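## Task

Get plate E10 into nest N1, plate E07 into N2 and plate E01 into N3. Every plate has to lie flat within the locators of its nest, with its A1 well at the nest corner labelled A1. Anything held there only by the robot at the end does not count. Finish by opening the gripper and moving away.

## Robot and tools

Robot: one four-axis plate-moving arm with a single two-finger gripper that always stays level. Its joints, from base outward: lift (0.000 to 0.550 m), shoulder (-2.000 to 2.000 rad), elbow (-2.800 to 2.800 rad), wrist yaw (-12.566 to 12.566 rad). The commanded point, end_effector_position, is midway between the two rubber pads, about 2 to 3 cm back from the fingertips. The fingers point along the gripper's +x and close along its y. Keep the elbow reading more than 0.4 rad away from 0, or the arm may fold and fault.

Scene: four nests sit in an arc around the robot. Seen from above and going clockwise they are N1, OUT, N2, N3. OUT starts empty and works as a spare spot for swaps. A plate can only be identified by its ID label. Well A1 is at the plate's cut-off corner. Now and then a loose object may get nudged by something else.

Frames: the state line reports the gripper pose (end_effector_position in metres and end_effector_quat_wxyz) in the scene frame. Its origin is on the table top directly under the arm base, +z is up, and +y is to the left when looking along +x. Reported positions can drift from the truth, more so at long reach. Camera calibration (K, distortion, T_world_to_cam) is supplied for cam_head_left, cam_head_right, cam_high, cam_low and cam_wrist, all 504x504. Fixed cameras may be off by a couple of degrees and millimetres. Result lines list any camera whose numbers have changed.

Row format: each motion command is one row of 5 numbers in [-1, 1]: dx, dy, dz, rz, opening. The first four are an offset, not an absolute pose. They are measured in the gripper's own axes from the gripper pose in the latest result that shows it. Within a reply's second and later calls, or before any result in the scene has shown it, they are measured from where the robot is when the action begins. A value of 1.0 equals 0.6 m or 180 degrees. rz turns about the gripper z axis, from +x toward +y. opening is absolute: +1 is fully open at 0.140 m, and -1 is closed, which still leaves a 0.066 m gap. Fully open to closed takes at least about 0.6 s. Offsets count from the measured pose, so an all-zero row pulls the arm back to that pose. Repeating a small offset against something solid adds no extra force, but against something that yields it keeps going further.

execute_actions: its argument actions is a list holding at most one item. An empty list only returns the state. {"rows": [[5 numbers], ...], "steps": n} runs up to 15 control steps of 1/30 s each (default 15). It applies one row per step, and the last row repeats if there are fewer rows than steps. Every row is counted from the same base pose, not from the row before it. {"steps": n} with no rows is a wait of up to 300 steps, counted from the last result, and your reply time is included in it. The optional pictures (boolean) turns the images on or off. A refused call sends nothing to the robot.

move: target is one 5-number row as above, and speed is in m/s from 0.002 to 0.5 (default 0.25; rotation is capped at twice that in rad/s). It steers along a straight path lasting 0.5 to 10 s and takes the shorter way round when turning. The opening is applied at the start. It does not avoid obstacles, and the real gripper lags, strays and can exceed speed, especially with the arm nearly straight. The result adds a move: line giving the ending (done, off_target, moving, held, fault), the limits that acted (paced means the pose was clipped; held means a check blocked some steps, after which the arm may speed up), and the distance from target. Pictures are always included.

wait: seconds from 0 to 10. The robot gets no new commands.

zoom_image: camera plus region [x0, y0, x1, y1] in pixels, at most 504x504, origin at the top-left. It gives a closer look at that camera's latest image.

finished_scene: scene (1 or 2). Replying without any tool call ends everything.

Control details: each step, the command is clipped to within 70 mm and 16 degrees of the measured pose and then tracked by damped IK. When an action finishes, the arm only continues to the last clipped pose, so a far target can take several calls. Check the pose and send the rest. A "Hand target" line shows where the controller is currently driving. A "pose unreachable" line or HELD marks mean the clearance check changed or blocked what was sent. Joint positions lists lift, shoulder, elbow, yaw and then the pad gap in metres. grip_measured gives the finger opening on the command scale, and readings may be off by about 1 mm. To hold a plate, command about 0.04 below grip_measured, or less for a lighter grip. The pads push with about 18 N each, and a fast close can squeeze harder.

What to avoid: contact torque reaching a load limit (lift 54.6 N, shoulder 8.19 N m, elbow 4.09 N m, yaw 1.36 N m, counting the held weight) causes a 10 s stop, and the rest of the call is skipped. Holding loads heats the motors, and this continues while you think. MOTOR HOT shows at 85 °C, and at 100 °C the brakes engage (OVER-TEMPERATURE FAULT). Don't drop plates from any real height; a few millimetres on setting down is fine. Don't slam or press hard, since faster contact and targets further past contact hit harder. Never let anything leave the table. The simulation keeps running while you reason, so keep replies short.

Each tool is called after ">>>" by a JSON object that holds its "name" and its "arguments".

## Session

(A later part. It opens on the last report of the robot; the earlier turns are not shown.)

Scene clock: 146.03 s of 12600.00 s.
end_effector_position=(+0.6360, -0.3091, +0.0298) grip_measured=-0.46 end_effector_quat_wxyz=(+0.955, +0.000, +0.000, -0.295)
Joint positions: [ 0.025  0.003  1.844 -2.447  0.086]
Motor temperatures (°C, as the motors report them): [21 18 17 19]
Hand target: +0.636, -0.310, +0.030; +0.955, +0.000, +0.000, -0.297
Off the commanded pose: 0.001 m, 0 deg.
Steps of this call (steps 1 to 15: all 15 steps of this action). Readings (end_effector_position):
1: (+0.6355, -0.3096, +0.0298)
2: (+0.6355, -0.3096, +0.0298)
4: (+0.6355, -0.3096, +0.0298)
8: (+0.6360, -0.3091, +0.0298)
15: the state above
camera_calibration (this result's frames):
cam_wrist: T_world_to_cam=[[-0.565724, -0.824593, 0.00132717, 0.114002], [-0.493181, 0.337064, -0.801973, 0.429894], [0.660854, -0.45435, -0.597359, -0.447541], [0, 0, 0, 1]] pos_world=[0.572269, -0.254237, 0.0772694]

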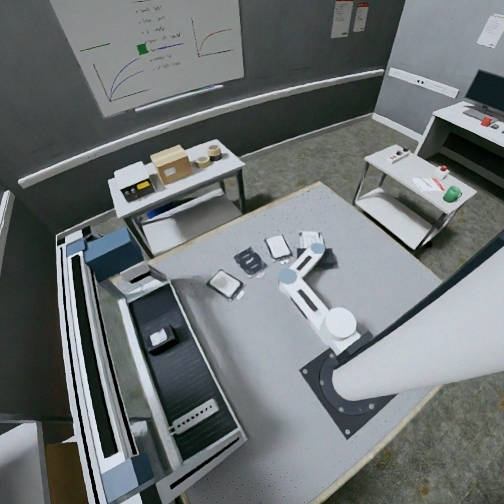

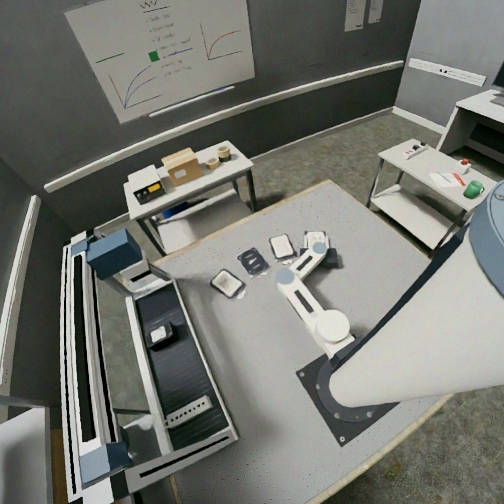

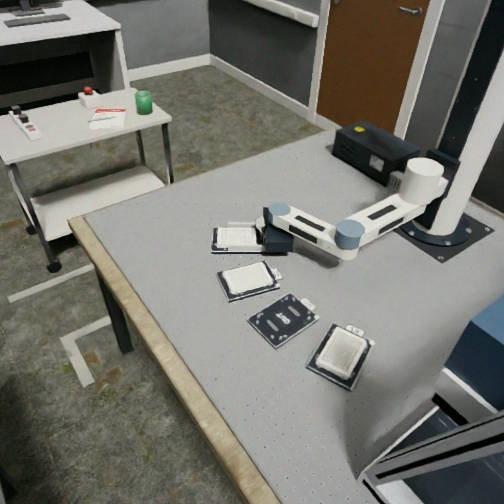

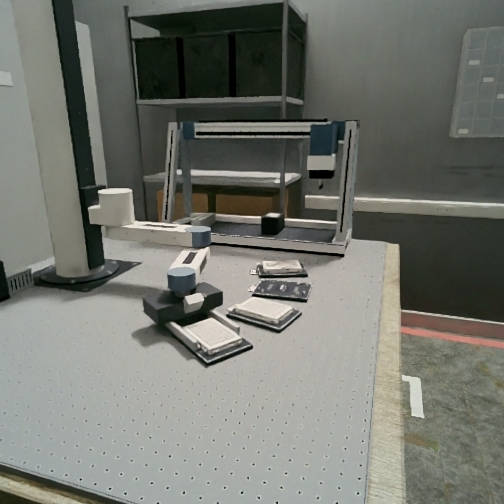

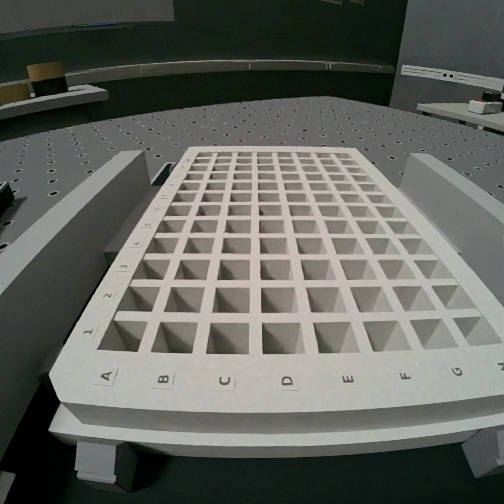

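>>> {"name": "move", "arguments": {"target": [0,0,0.15,0,1], "speed": 0.2}}

Scene clock: 156.33 s of 12600.00 s.
end_effector_position=(+0.6361, -0.3090, +0.1198) grip_measured=+1.00 end_effector_quat_wxyz=(+0.955, +0.000, +0.000, -0.295)
Joint positions: [ 0.115  0.003  1.844 -2.447  0.14 ]
Motor temperatures (°C, as the motors report them): [21 18 17 19]
Hand target: +0.636, -0.309, +0.120; +0.955, +0.000, +0.000, -0.295
Off the commanded pose: 0.000 m, 0 deg.
After step 90, 6.50 s passed at rest.
move: done
camera_calibration (this result's frames):
cam_wrist: T_world_to_cam=[[-0.565654, -0.824641, 0.00132717, 0.11387], [-0.49321, 0.337022, -0.801973, 0.502113], [0.660893, -0.454294, -0.597359, -0.393765], [0, 0, 0, 1]] pos_world=[0.572295, -0.254206, 0.16731]

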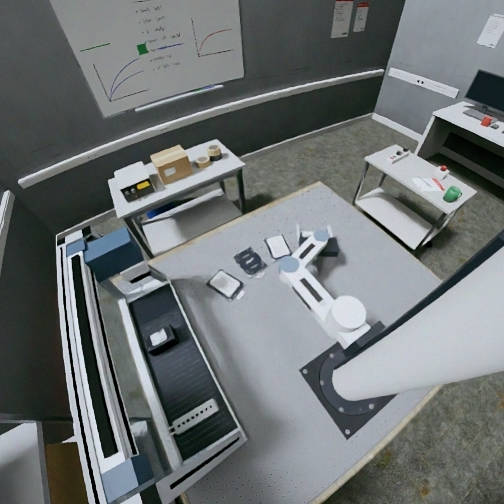

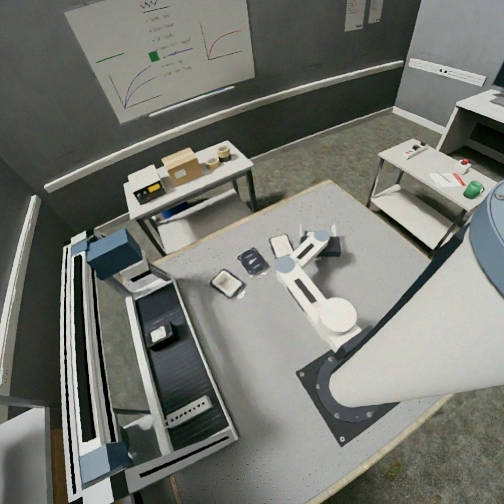

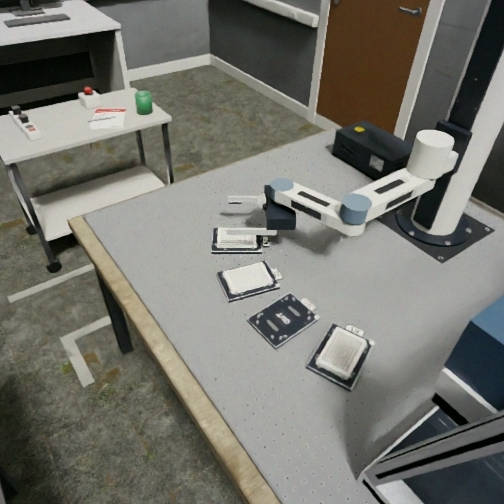

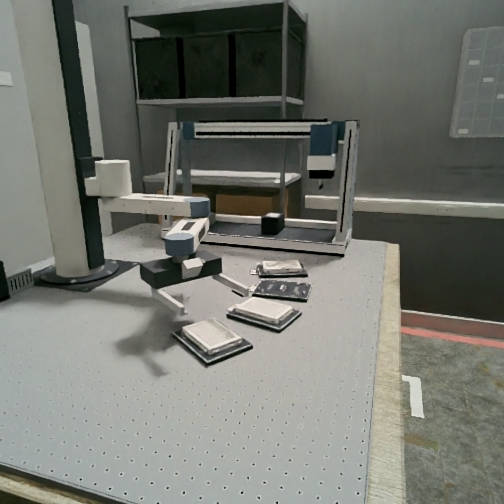

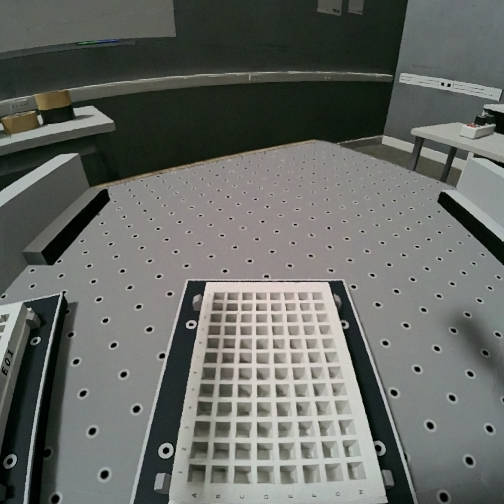

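>>> {"name": "move", "arguments": {"target": [-0.144,0.281,0,0.096,1], "speed": 0.4}}

Scene clock: 164.10 s of 12600.00 s.
end_effector_position=(+0.6601, -0.1209, +0.1198) grip_measured=+1.00 end_effector_quat_wxyz=(+0.989, +0.000, +0.000, -0.148)
Joint positions: [ 0.115  0.505  1.524 -2.327  0.14 ]
Motor temperatures (°C, as the motors report them): [21 18 17 19]
Hand target: +0.660, -0.121, +0.120; +0.989, +0.000, +0.000, -0.149
Off the commanded pose: 0.000 m, 0 deg.
After step 90, 3.80 s passed at rest.
move: done
camera_calibration (this result's frames):
cam_wrist: T_world_to_cam=[[-0.294791, -0.955561, 0.00132717, 0.08792], [-0.571128, 0.175079, -0.801973, 0.482395], [0.766101, -0.237172, -0.597359, -0.367365], [0, 0, 0, 1]] pos_world=[0.582866, -0.0875732, 0.167303]

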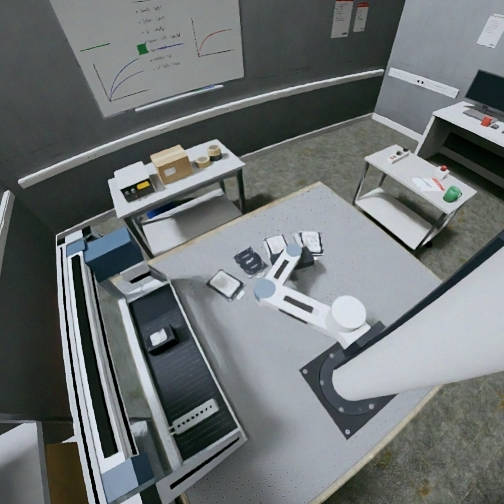

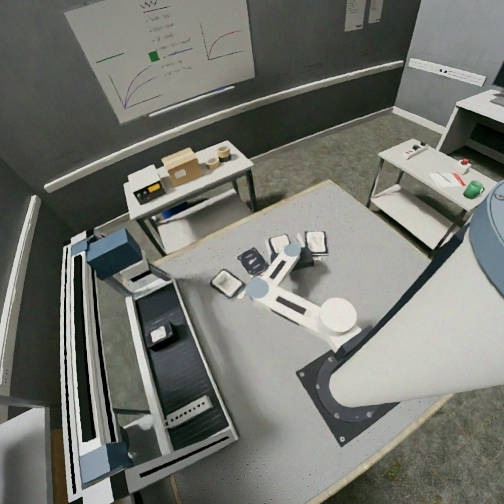

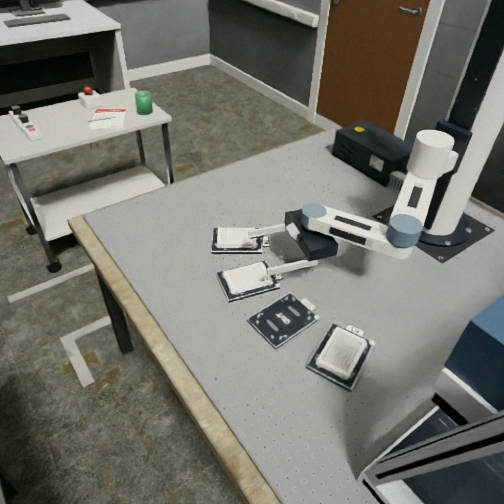

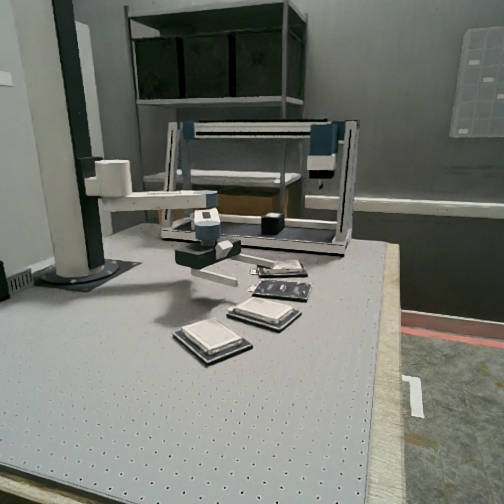

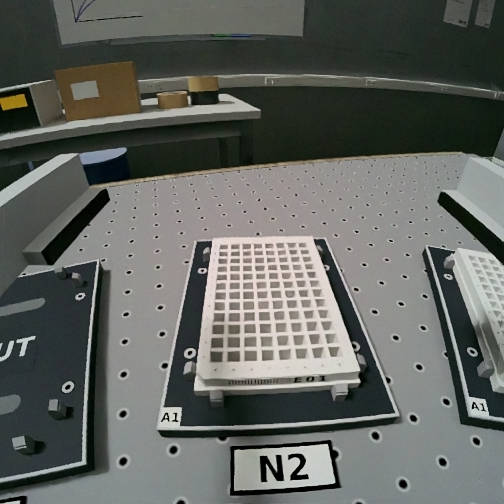

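>>> {"name": "zoom_image", "arguments": {"camera": "cam_wrist", "region": [130, 210, 430, 460]}}

Region (130, 210, 430, 460) of cam_wrist's 504x504 image, scaled by 1.680, with more detail than that image has.

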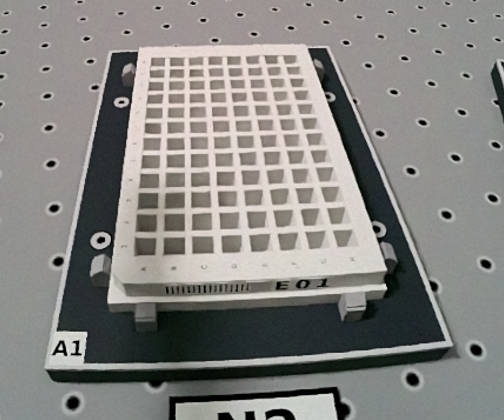

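>>> {"name": "move", "arguments": {"target": [-0.053,0.259,0,0.105,1], "speed": 0.4}}

>>> {"name": "zoom_image", "arguments": {"camera": "cam_wrist", "region": [100, 200, 420, 470]}}

Scene clock: 184.63 s of 12600.00 s.
end_effector_position=(+0.6753, +0.0371, +0.1198) grip_measured=+1.00 end_effector_quat_wxyz=(+1.000, +0.000, +0.000, +0.016)
Joint positions: [ 0.115  0.814  1.533 -2.315  0.14 ]
Motor temperatures (°C, as the motors report them): [21 18 17 19]
Hand target: +0.675, +0.037, +0.120; +1.000, +0.000, +0.000, +0.016
Off the commanded pose: 0.000 m, 0 deg.
After step 90, 16.63 s passed at rest.
move: done
camera_calibration (this result's frames):
cam_wrist: T_world_to_cam=[[0.0312322, -0.999511, 0.00132717, 0.0249024], [-0.597035, -0.0197207, -0.801973, 0.488173], [0.801607, 0.024255, -0.597359, -0.375261], [0, 0, 0, 1]] pos_world=[0.59149, 0.0436193, 0.167303]

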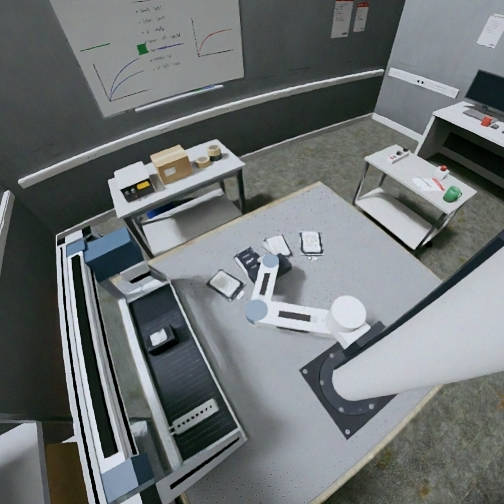

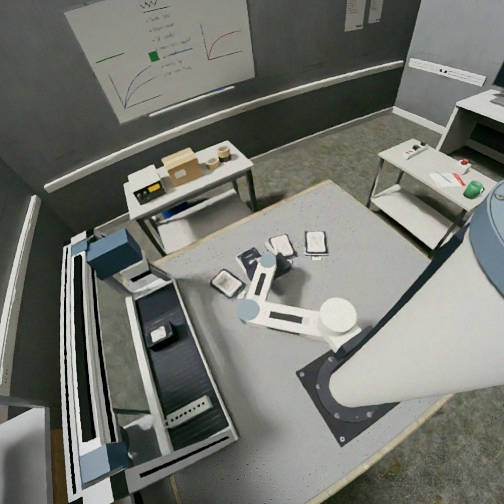

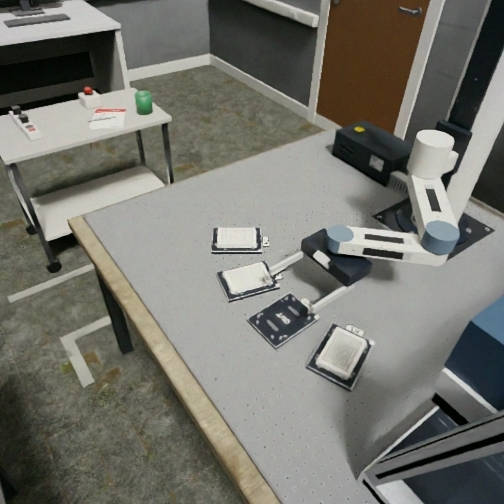

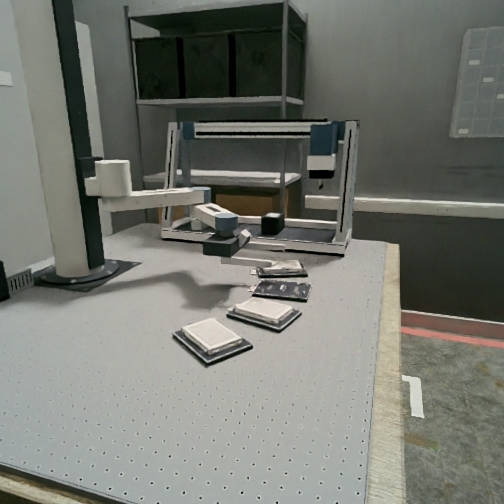

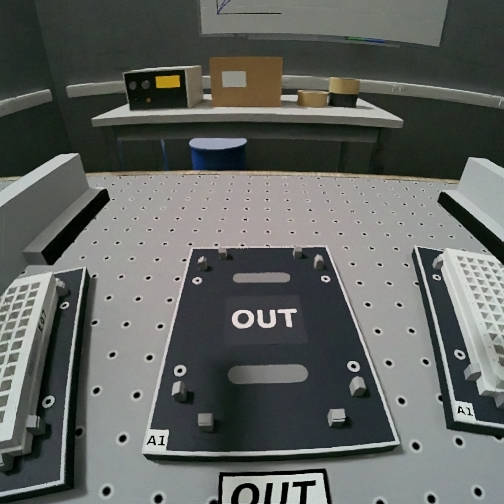

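Region (100, 200, 420, 470) of cam_wrist's 504x504 image, scaled by 1.575, with more detail than that image has; it fills the top 425 rows of this view, and the rest is white.

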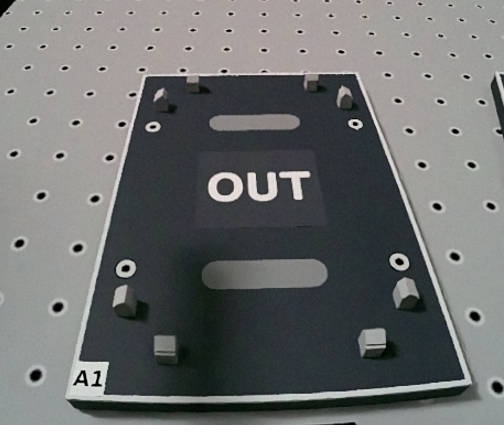

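>>> {"name": "move", "arguments": {"target": [-0.071,0.2575,0,0.112,1], "speed": 0.4}}

>>> {"name": "zoom_image", "arguments": {"camera": "cam_wrist", "region": [100, 200, 420, 470]}}

Scene clock: 196.60 s of 12600.00 s.
end_effector_position=(+0.6277, +0.1903, +0.1198) grip_measured=+1.00 end_effector_quat_wxyz=(+0.982, +0.000, +0.000, +0.191)
Joint positions: [ 0.115  1.151  1.476 -2.242  0.14 ]
Motor temperatures (°C, as the motors report them): [21 18 17 19]
Hand target: +0.628, +0.190, +0.120; +0.982, +0.000, +0.000, +0.191
Off the commanded pose: 0.000 m, 0 deg.
After step 90, 8.10 s passed at rest.
move: done
camera_calibration (this result's frames):
cam_wrist: T_world_to_cam=[[0.374398, -0.927267, 0.00132717, -0.0496294], [-0.553514, -0.224637, -0.801973, 0.474451], [0.743941, 0.299522, -0.597359, -0.357004], [0, 0, 0, 1]] pos_world=[0.546786, 0.16749, 0.167303]

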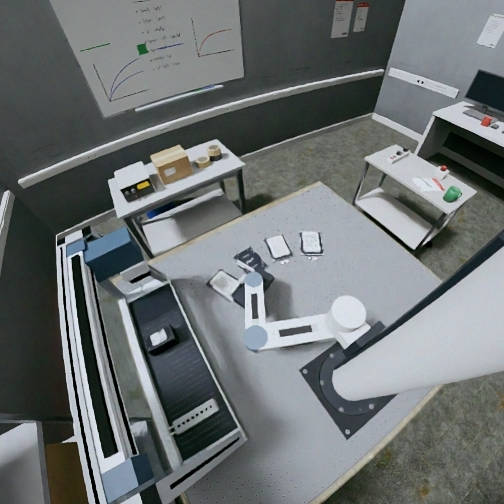

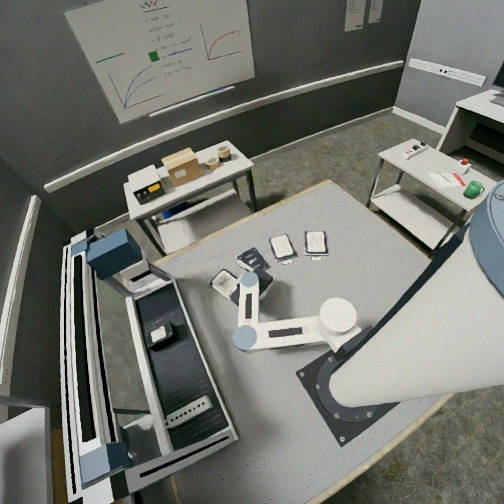

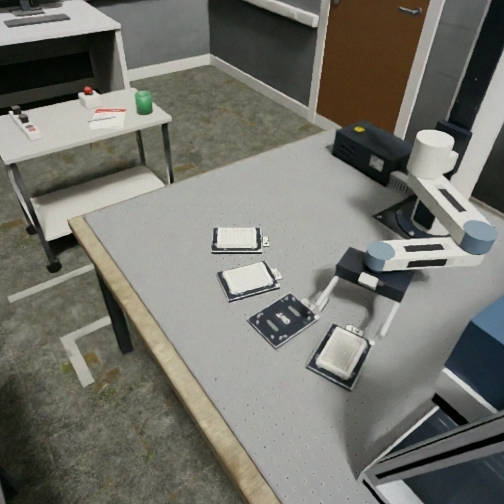

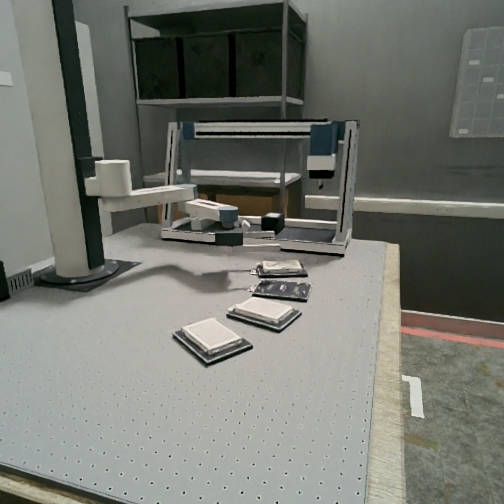

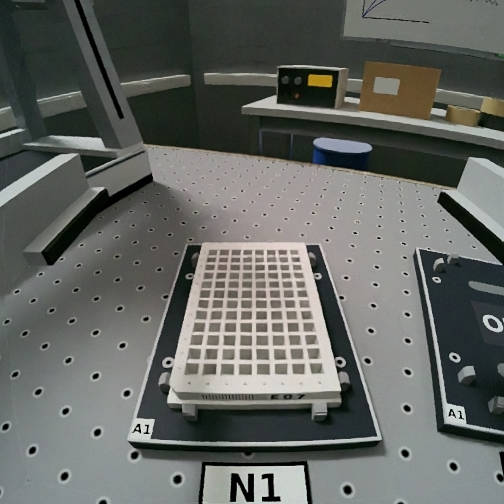

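Region (100, 200, 420, 470) of cam_wrist's 504x504 image, scaled by 1.575, with more detail than that image has; it fills the top 425 rows of this view, and the rest is white.

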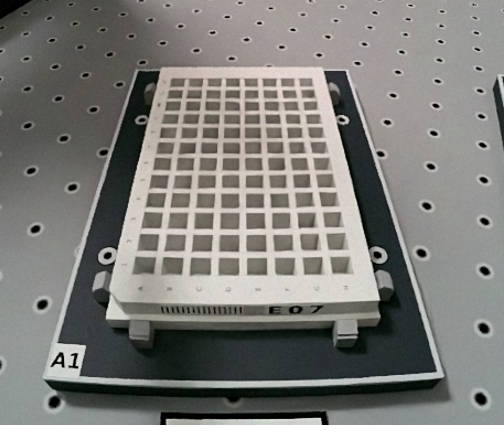

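>>> {"name": "move", "arguments": {"target": [0.0795,0.0157,-0.1,0.001,0], "speed": 0.3}}

>>> {"name": "move", "arguments": {"target": [0,0,-0.05,0,-0.3], "speed": 0.1}}

>>> {"name": "execute_actions", "arguments": {"actions": [{"rows":[[0,0,0,0,-0.38],[0,0,0,0,-0.38],[0,0,0,0,-0.38],[0,0,0,0,-0.44],[0,0,0,0,-0.44],[0,0,0,0,-0.44],[0,0,0,0,-0.51]],"steps":15}]}}

Scene clock: 207.77 s of 12600.00 s.
end_effector_position=(+0.6684, +0.2170, +0.0598) grip_measured=+0.00 end_effector_quat_wxyz=(+0.981, +0.000, +0.000, +0.193)
Joint positions: [ 0.055  1.057  1.745 -2.413  0.103]
Motor temperatures (°C, as the motors report them): [21 18 17 19]
Hand target: +0.668, +0.217, +0.060; +0.981, +0.000, +0.000, +0.193
Off the commanded pose: 0.000 m, 0 deg.
After step 90, 7.40 s passed at rest.
move: done
camera_calibration (this result's frames):
cam_wrist: T_world_to_cam=[[0.377698, -0.925928, 0.00132717, -0.0425109], [-0.552711, -0.226607, -0.801973, 0.454707], [0.74287, 0.30217, -0.597359, -0.430991], [0, 0, 0, 1]] pos_world=[0.587548, 0.19391, 0.107262]

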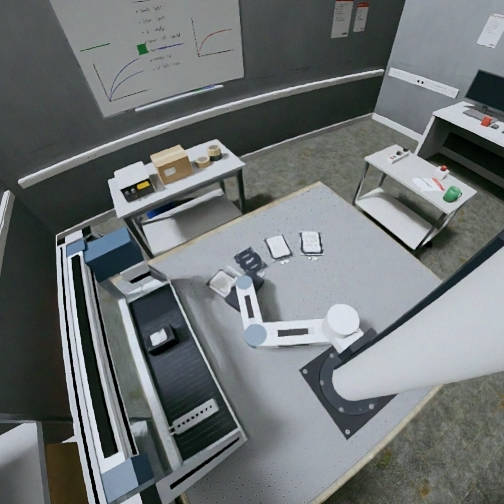

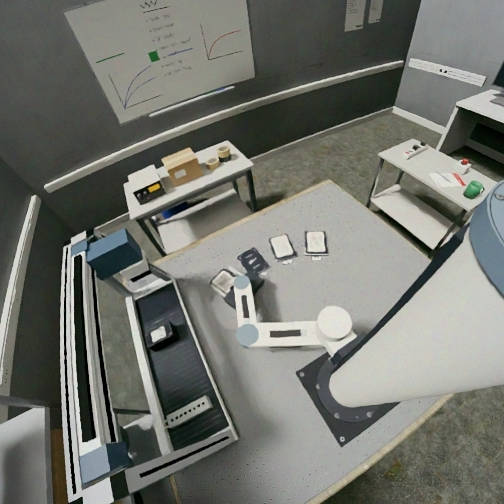

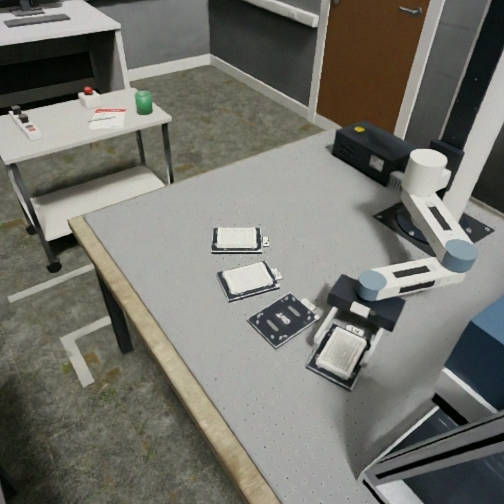

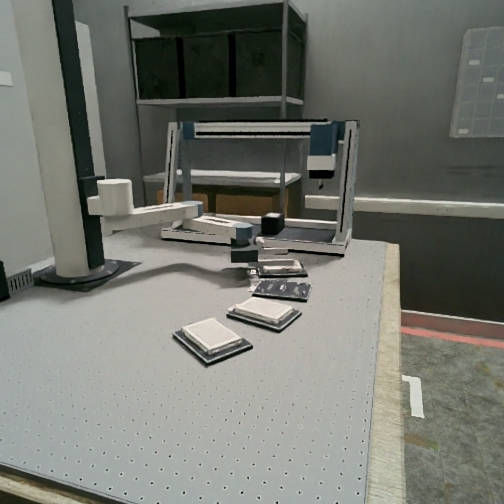

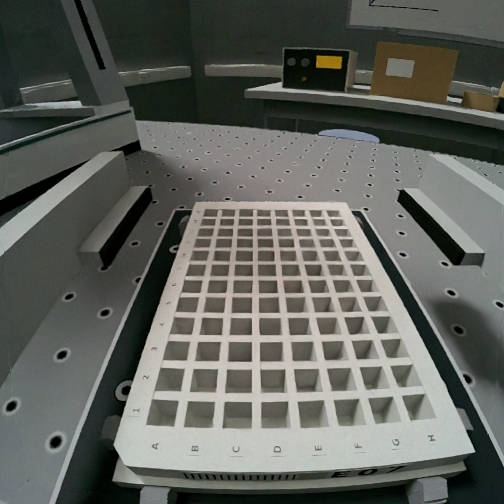

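Scene clock: 208.47 s of 12600.00 s.
end_effector_position=(+0.6684, +0.2170, +0.0297) grip_measured=-0.30 end_effector_quat_wxyz=(+0.981, +0.000, +0.000, +0.193)
Joint positions: [ 0.025  1.057  1.745 -2.413  0.092]
Motor temperatures (°C, as the motors report them): [21 18 17 19]
Hand target: +0.668, +0.217, +0.030; +0.981, +0.000, +0.000, +0.193
Off the commanded pose: 0.000 m, 0 deg.
move: done
camera_calibration (this result's frames):
cam_wrist: T_world_to_cam=[[0.377668, -0.92594, 0.00132717, -0.0424586], [-0.552718, -0.22659, -0.801973, 0.430613], [0.742879, 0.302146, -0.597359, -0.448934], [0, 0, 0, 1]] pos_world=[0.587547, 0.193902, 0.0772214]

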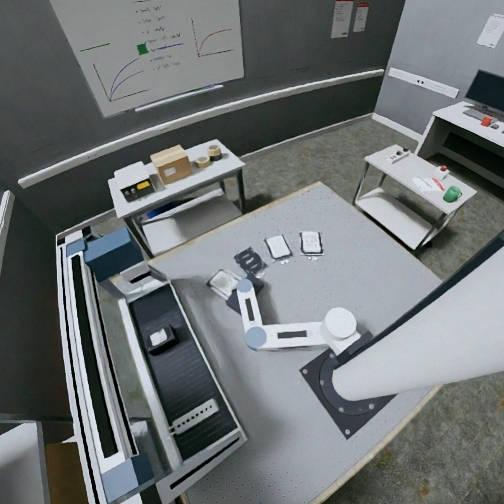

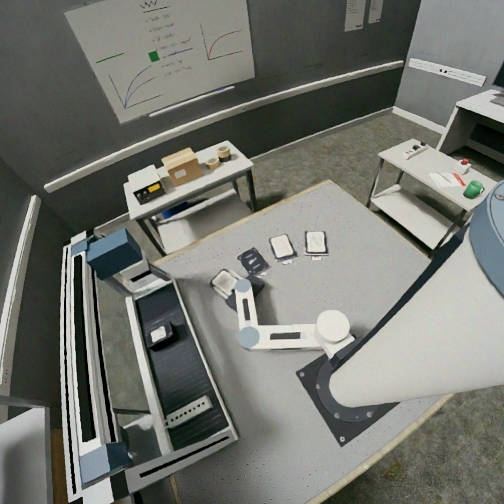

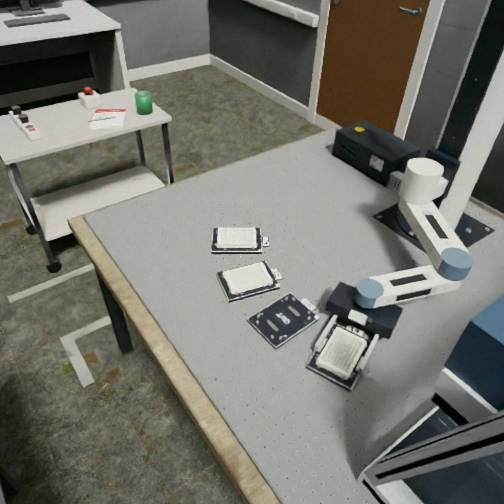

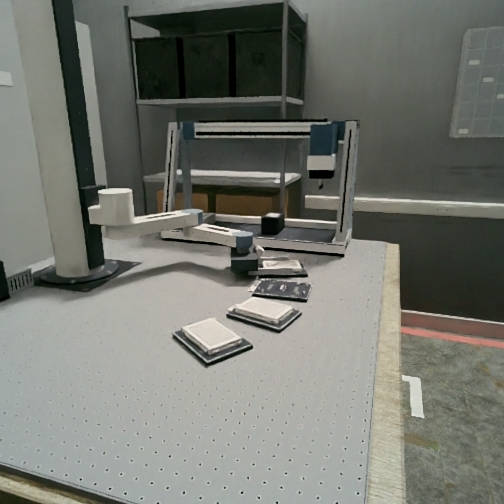

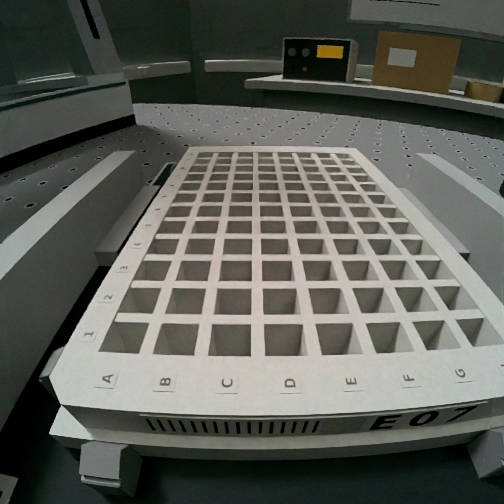

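Scene clock: 208.97 s of 12600.00 s.
end_effector_position=(+0.6684, +0.2170, +0.0297) grip_measured=-0.46 end_effector_quat_wxyz=(+0.981, +0.000, +0.000, +0.193)
Joint positions: [ 0.025  1.057  1.745 -2.413  0.086]
Motor temperatures (°C, as the motors report them): [21 18 17 19]
Hand target: +0.668, +0.217, +0.030; +0.981, +0.000, +0.000, +0.193
Off the commanded pose: 0.000 m, 0 deg.
Steps of this call (steps 1 to 15: all 15 steps of this action). Readings (end_effector_position):
1: (+0.6684, +0.2170, +0.0297)
2: (+0.6684, +0.2170, +0.0297)
4: (+0.6684, +0.2170, +0.0297)
8: (+0.6684, +0.2170, +0.0297)
15: the state above
camera_calibration (this result's frames):
cam_wrist: T_world_to_cam=[[0.377666, -0.925941, 0.00132717, -0.0424596], [-0.552718, -0.226588, -0.801973, 0.430613], [0.74288, 0.302144, -0.597359, -0.448933], [0, 0, 0, 1]] pos_world=[0.587546, 0.193899, 0.0772216]

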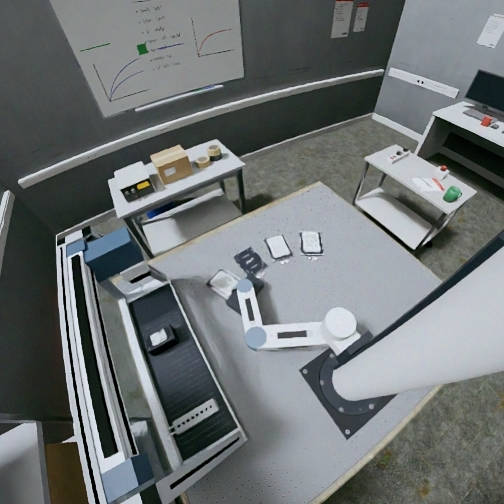

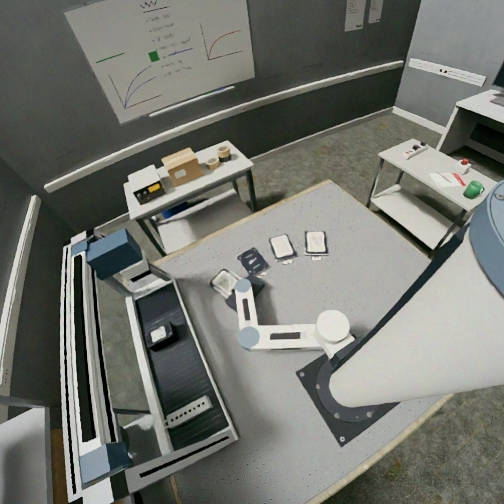

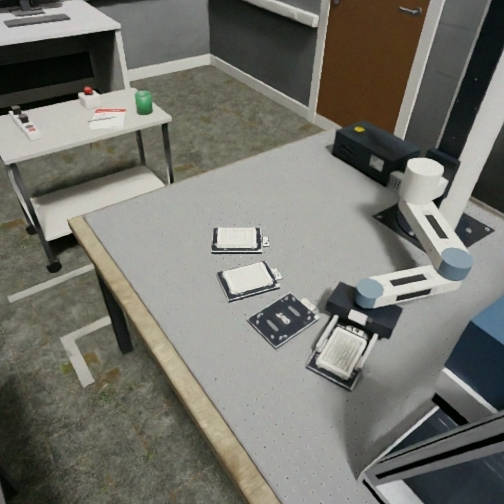

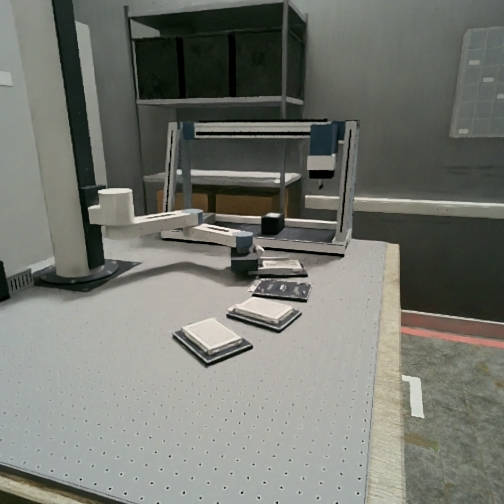

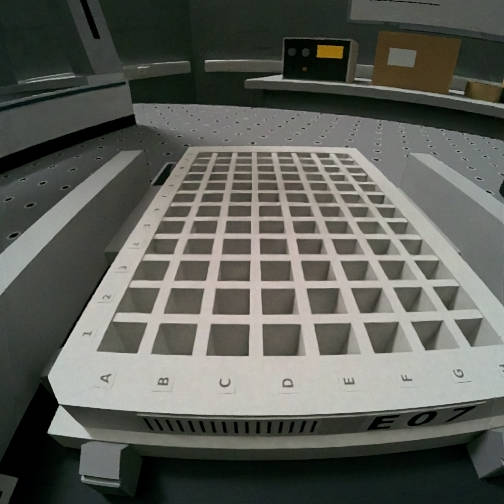

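>>> {"name": "move", "arguments": {"target": [0,0,0.07,0,-0.51], "speed": 0.15}}

>>> {"name": "move", "arguments": {"target": [-0.0328,-0.3043,0,-0.107,-0.51], "speed": 0.3}}

>>> {"name": "move", "arguments": {"target": [0,0,-0.05,0,-0.51], "speed": 0.1}}

Scene clock: 218.27 s of 12600.00 s.
end_effector_position=(+0.6684, +0.2170, +0.0718) grip_measured=-0.46 end_effector_quat_wxyz=(+0.981, +0.000, +0.000, +0.193)
Joint positions: [ 0.067  1.057  1.745 -2.413  0.086]
Motor temperatures (°C, as the motors report them): [21 18 17 19]
Hand target: +0.668, +0.217, +0.072; +0.981, +0.000, +0.000, +0.193
Off the commanded pose: 0.000 m, 0 deg.
After step 90, 5.57 s passed at rest.
move: done
camera_calibration (this result's frames):
cam_wrist: T_world_to_cam=[[0.377696, -0.925929, 0.00132717, -0.0425275], [-0.552711, -0.226606, -0.801973, 0.46432], [0.74287, 0.302168, -0.597359, -0.42383], [0, 0, 0, 1]] pos_world=[0.587548, 0.193908, 0.119249]

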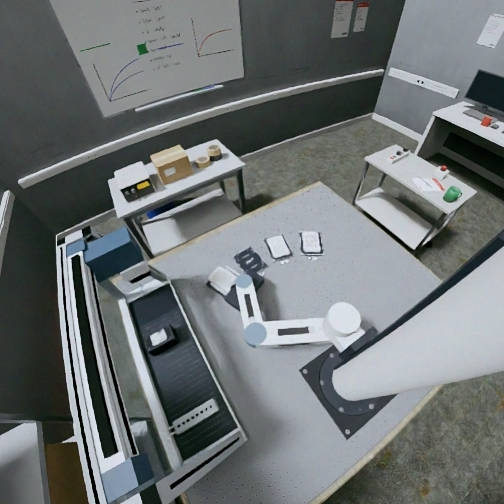

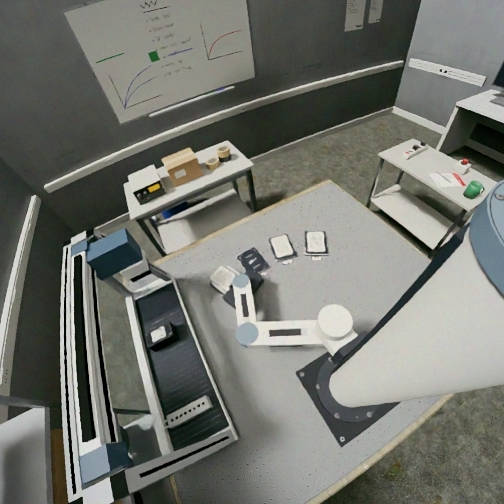

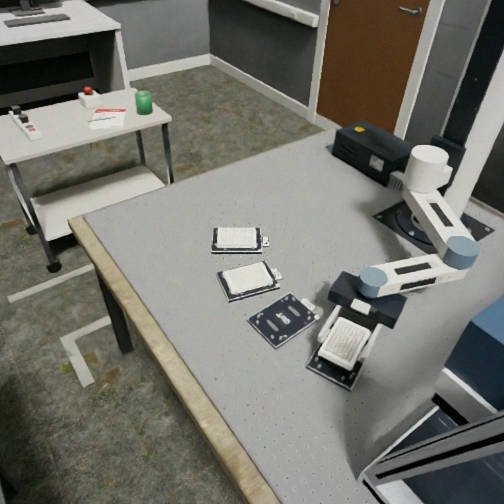

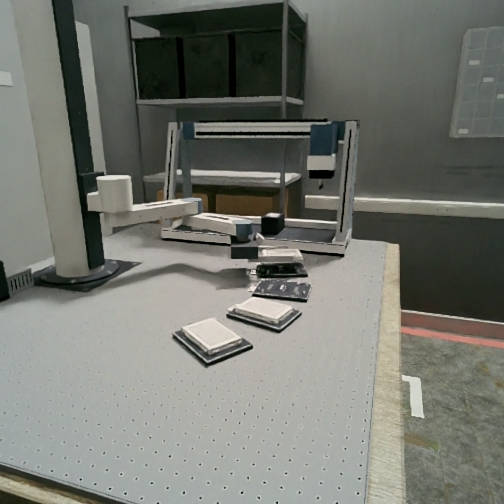

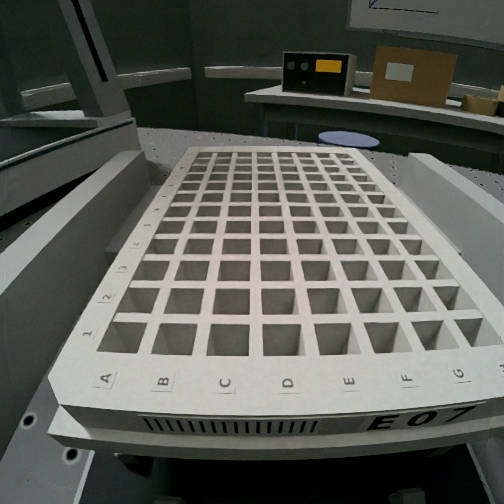

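Scene clock: 219.27 s of 12600.00 s.
end_effector_position=(+0.7193, +0.0405, +0.0718) grip_measured=-0.46 end_effector_quat_wxyz=(+1.000, +0.000, +0.000, +0.026)
Joint positions: [ 0.067  0.698  1.786 -2.431  0.086]
Motor temperatures (°C, as the motors report them): [21 18 17 19]
Hand target: +0.719, +0.041, +0.072; +1.000, +0.000, +0.000, +0.026
Off the commanded pose: 0.000 m, 0 deg.
move: done
camera_calibration (this result's frames):
cam_wrist: T_world_to_cam=[[0.050895, -0.998703, 0.00132717, 0.0127616], [-0.596531, -0.0314656, -0.801973, 0.476067], [0.800974, 0.0400247, -0.597359, -0.439479], [0, 0, 0, 1]] pos_world=[0.635351, 0.0453147, 0.119249]

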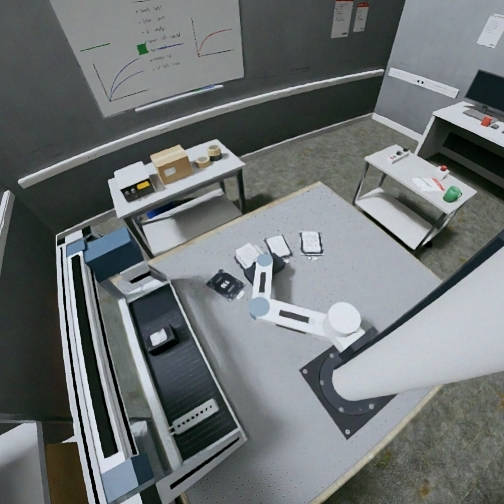

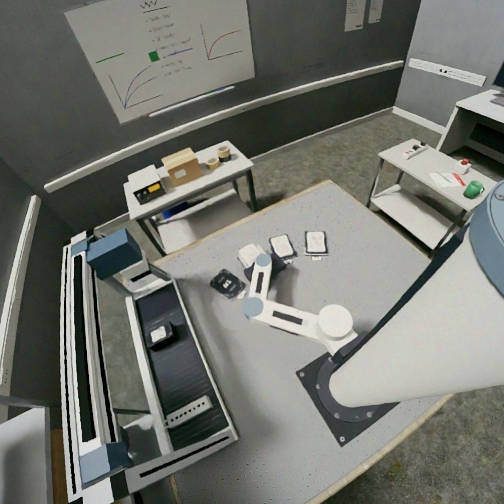

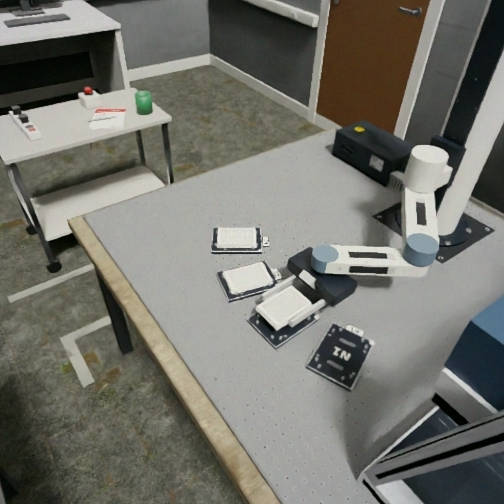

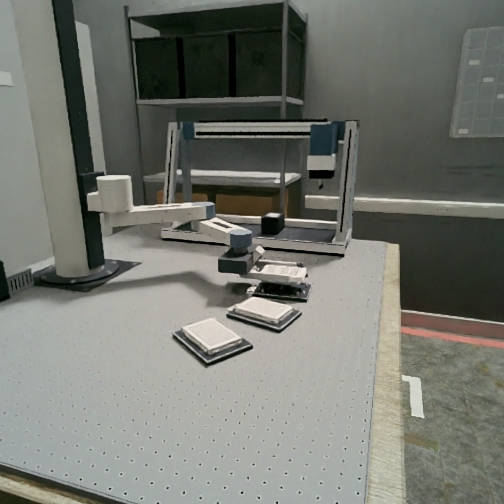

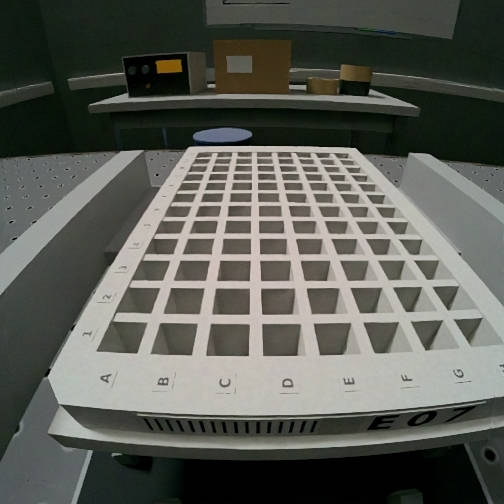

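Scene clock: 219.97 s of 12600.00 s.
end_effector_position=(+0.7193, +0.0404, +0.0417) grip_measured=-0.46 end_effector_quat_wxyz=(+1.000, +0.000, +0.000, +0.026)
Joint positions: [ 0.037  0.698  1.786 -2.431  0.086]
Motor temperatures (°C, as the motors report them): [21 18 17 19]
Hand target: +0.719, +0.040, +0.042; +1.000, +0.000, +0.000, +0.026
Off the commanded pose: 0.000 m, 0 deg.
move: done
camera_calibration (this result's frames):
cam_wrist: T_world_to_cam=[[0.0508447, -0.998706, 0.00132717, 0.012817], [-0.596533, -0.0314356, -0.801973, 0.451962], [0.800976, 0.0399844, -0.597359, -0.457428], [0, 0, 0, 1]] pos_world=[0.635348, 0.0452981, 0.089195]

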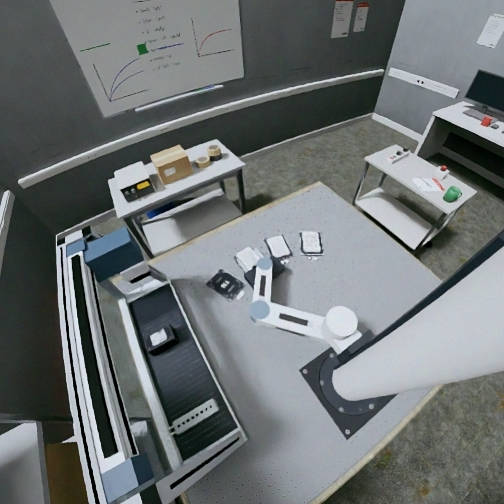

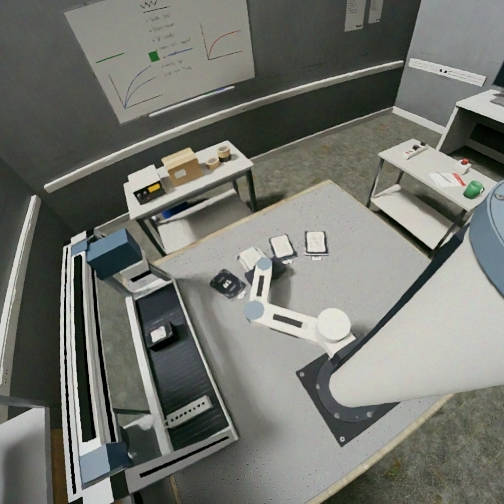

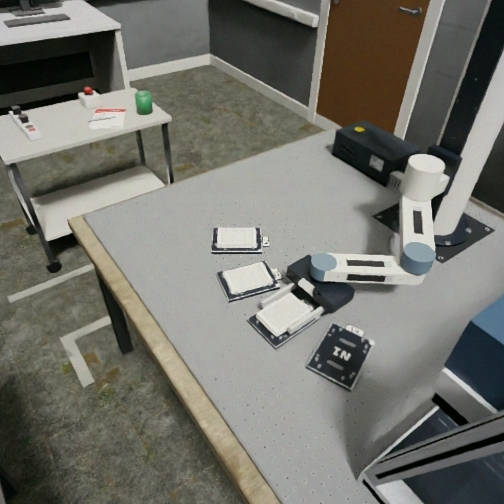

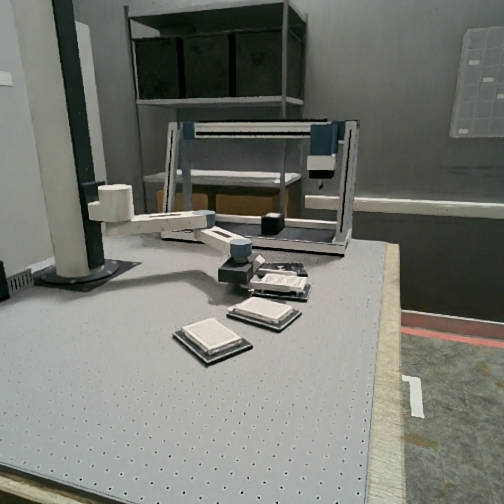

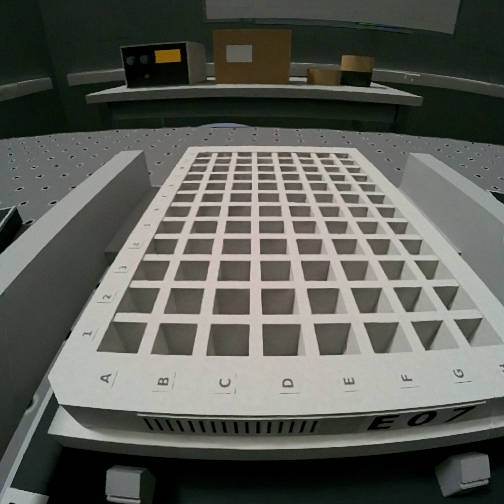

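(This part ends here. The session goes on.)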